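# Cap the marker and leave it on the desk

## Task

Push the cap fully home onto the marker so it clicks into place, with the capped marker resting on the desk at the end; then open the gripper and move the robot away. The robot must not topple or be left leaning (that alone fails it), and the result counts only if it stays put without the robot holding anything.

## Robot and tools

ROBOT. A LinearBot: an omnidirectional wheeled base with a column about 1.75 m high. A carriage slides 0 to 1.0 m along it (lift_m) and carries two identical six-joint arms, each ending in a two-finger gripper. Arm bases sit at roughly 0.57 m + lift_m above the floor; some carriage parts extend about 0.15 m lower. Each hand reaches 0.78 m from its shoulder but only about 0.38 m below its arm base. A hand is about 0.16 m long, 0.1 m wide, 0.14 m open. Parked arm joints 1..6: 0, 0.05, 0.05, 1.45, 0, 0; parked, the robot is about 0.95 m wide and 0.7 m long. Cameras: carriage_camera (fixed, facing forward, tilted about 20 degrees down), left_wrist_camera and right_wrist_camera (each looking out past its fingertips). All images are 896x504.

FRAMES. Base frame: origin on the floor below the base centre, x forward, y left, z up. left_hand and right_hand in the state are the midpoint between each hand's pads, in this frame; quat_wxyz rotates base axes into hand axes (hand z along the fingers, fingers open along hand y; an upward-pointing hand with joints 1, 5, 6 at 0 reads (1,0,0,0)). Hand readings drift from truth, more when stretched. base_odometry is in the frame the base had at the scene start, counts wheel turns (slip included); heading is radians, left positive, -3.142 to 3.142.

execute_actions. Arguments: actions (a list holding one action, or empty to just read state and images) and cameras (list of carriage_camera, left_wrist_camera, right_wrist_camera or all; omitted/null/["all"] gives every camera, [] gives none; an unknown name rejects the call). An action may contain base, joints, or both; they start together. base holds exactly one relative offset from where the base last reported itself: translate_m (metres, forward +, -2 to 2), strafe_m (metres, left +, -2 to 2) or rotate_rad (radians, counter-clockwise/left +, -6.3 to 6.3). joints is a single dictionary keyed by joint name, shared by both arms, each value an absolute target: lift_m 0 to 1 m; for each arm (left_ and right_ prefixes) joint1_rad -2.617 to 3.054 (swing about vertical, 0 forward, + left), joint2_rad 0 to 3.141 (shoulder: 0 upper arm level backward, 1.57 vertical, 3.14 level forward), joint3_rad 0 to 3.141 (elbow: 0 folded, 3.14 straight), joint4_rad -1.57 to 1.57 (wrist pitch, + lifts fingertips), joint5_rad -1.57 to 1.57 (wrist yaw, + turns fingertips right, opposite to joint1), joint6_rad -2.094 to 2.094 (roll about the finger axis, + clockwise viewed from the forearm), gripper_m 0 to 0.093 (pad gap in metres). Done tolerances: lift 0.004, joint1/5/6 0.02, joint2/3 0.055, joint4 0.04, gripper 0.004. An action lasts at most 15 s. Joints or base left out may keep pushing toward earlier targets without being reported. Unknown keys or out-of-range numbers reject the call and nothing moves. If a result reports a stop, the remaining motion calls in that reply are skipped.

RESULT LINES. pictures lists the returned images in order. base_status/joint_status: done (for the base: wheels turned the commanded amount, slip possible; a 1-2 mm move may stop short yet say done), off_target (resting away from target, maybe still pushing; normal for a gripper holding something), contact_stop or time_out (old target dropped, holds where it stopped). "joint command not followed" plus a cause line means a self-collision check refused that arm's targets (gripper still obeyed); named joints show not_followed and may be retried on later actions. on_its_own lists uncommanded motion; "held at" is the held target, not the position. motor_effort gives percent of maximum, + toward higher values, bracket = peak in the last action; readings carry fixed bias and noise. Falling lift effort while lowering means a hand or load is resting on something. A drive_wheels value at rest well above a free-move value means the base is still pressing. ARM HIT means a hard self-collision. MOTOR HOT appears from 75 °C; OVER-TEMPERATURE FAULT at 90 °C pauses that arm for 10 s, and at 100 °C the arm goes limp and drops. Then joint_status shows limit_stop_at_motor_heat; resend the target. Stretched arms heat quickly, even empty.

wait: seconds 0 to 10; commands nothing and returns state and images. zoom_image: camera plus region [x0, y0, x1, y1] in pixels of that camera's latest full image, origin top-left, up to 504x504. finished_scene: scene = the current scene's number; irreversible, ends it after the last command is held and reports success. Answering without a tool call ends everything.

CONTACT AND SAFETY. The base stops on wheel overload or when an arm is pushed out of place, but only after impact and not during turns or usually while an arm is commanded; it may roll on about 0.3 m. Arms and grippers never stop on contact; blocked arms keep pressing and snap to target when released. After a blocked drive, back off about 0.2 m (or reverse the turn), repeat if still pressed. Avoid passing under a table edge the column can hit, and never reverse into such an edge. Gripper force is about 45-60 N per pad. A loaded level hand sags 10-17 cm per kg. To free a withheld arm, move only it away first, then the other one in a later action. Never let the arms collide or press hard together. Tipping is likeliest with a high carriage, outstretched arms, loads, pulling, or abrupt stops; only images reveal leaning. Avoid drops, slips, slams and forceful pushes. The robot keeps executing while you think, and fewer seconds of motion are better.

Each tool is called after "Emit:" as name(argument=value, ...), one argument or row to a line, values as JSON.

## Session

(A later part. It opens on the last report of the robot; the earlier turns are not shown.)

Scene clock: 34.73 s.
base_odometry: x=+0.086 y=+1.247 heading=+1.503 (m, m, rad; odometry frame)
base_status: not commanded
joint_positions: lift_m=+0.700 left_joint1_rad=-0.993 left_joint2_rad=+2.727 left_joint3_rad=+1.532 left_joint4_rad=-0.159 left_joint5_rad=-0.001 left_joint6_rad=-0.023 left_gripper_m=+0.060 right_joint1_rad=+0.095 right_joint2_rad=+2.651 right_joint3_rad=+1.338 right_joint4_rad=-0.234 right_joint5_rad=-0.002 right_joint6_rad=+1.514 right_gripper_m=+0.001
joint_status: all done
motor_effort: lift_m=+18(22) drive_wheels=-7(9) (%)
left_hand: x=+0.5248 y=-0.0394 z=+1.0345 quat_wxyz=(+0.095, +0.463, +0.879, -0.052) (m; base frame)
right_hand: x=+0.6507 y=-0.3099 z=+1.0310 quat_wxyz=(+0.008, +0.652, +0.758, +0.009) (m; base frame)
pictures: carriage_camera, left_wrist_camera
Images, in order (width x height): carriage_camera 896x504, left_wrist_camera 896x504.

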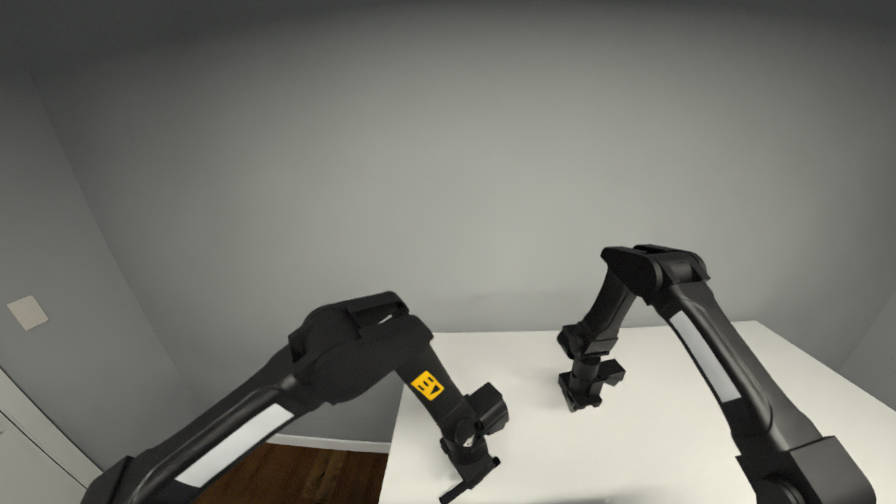

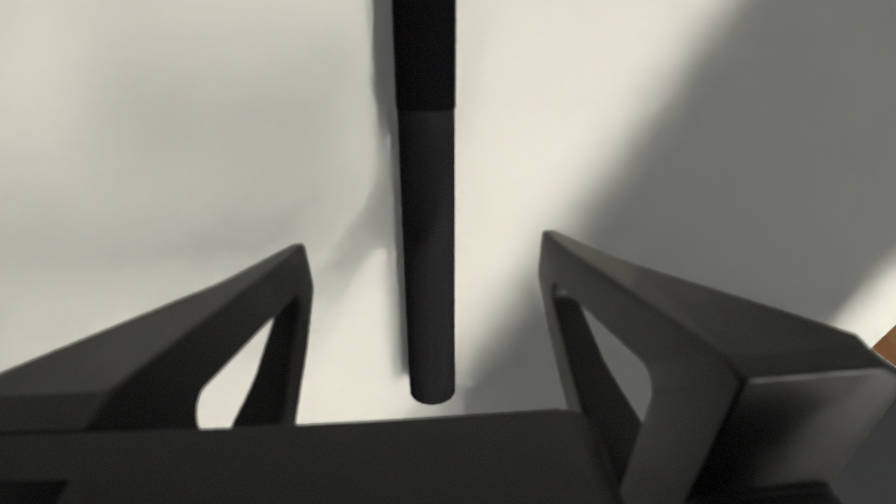

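The cap rim sits flush against the marker body with no gap, so I'm moving the arms clear.

Emit:
execute_actions(
  actions=[
    {"joints": {"left_joint1_rad": 0, "left_joint2_rad": 1.5, "left_joint3_rad": 1.2, "left_joint4_rad": -1.27, "left_joint5_rad": 0, "left_joint6_rad": 0, "right_joint1_rad": 0, "right_joint2_rad": 1.5, "right_joint3_rad": 1.2, "right_joint4_rad": -1.27, "right_joint5_rad": 0, "right_joint6_rad": 0}},
  ],
  cameras=["carriage_camera"],
)

Scene clock: 39.57 s.
base_odometry: x=+0.086 y=+1.247 heading=+1.503 (m, m, rad; odometry frame)
base_status: not commanded
joint_positions: lift_m=+0.700 left_joint1_rad=-0.003 left_joint2_rad=+1.509 left_joint3_rad=+1.215 left_joint4_rad=-1.264 left_joint5_rad=-0.002 left_joint6_rad=-0.003 left_gripper_m=+0.060 right_joint1_rad=-0.005 right_joint2_rad=+1.511 right_joint3_rad=+1.209 right_joint4_rad=-1.263 right_joint5_rad=-0.001 right_joint6_rad=+0.009 right_gripper_m=+0.001
joint_status: all done
motor_effort: lift_m=+18(19) drive_wheels=-8(9) (%)
left_hand: x=+0.5320 y=+0.3457 z=+1.3783 quat_wxyz=(+0.007, +0.000, +1.000, +0.001) (m; base frame)
right_hand: x=+0.5306 y=-0.3473 z=+1.3760 quat_wxyz=(+0.003, +0.007, +1.000, +0.000) (m; base frame)
pictures: carriage_camera
Images, in order (width x height): carriage_camera 896x504.

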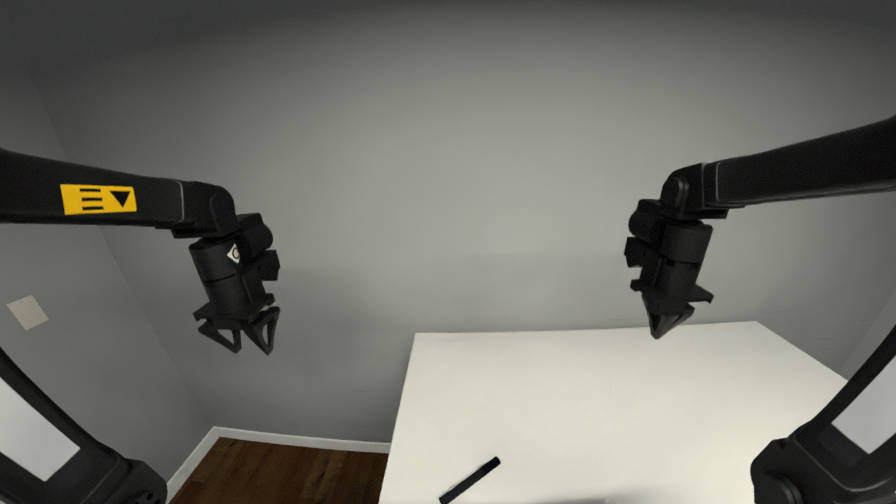

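Emit:
finished_scene(
  scene=2,
)

The scene is finished: the task was done.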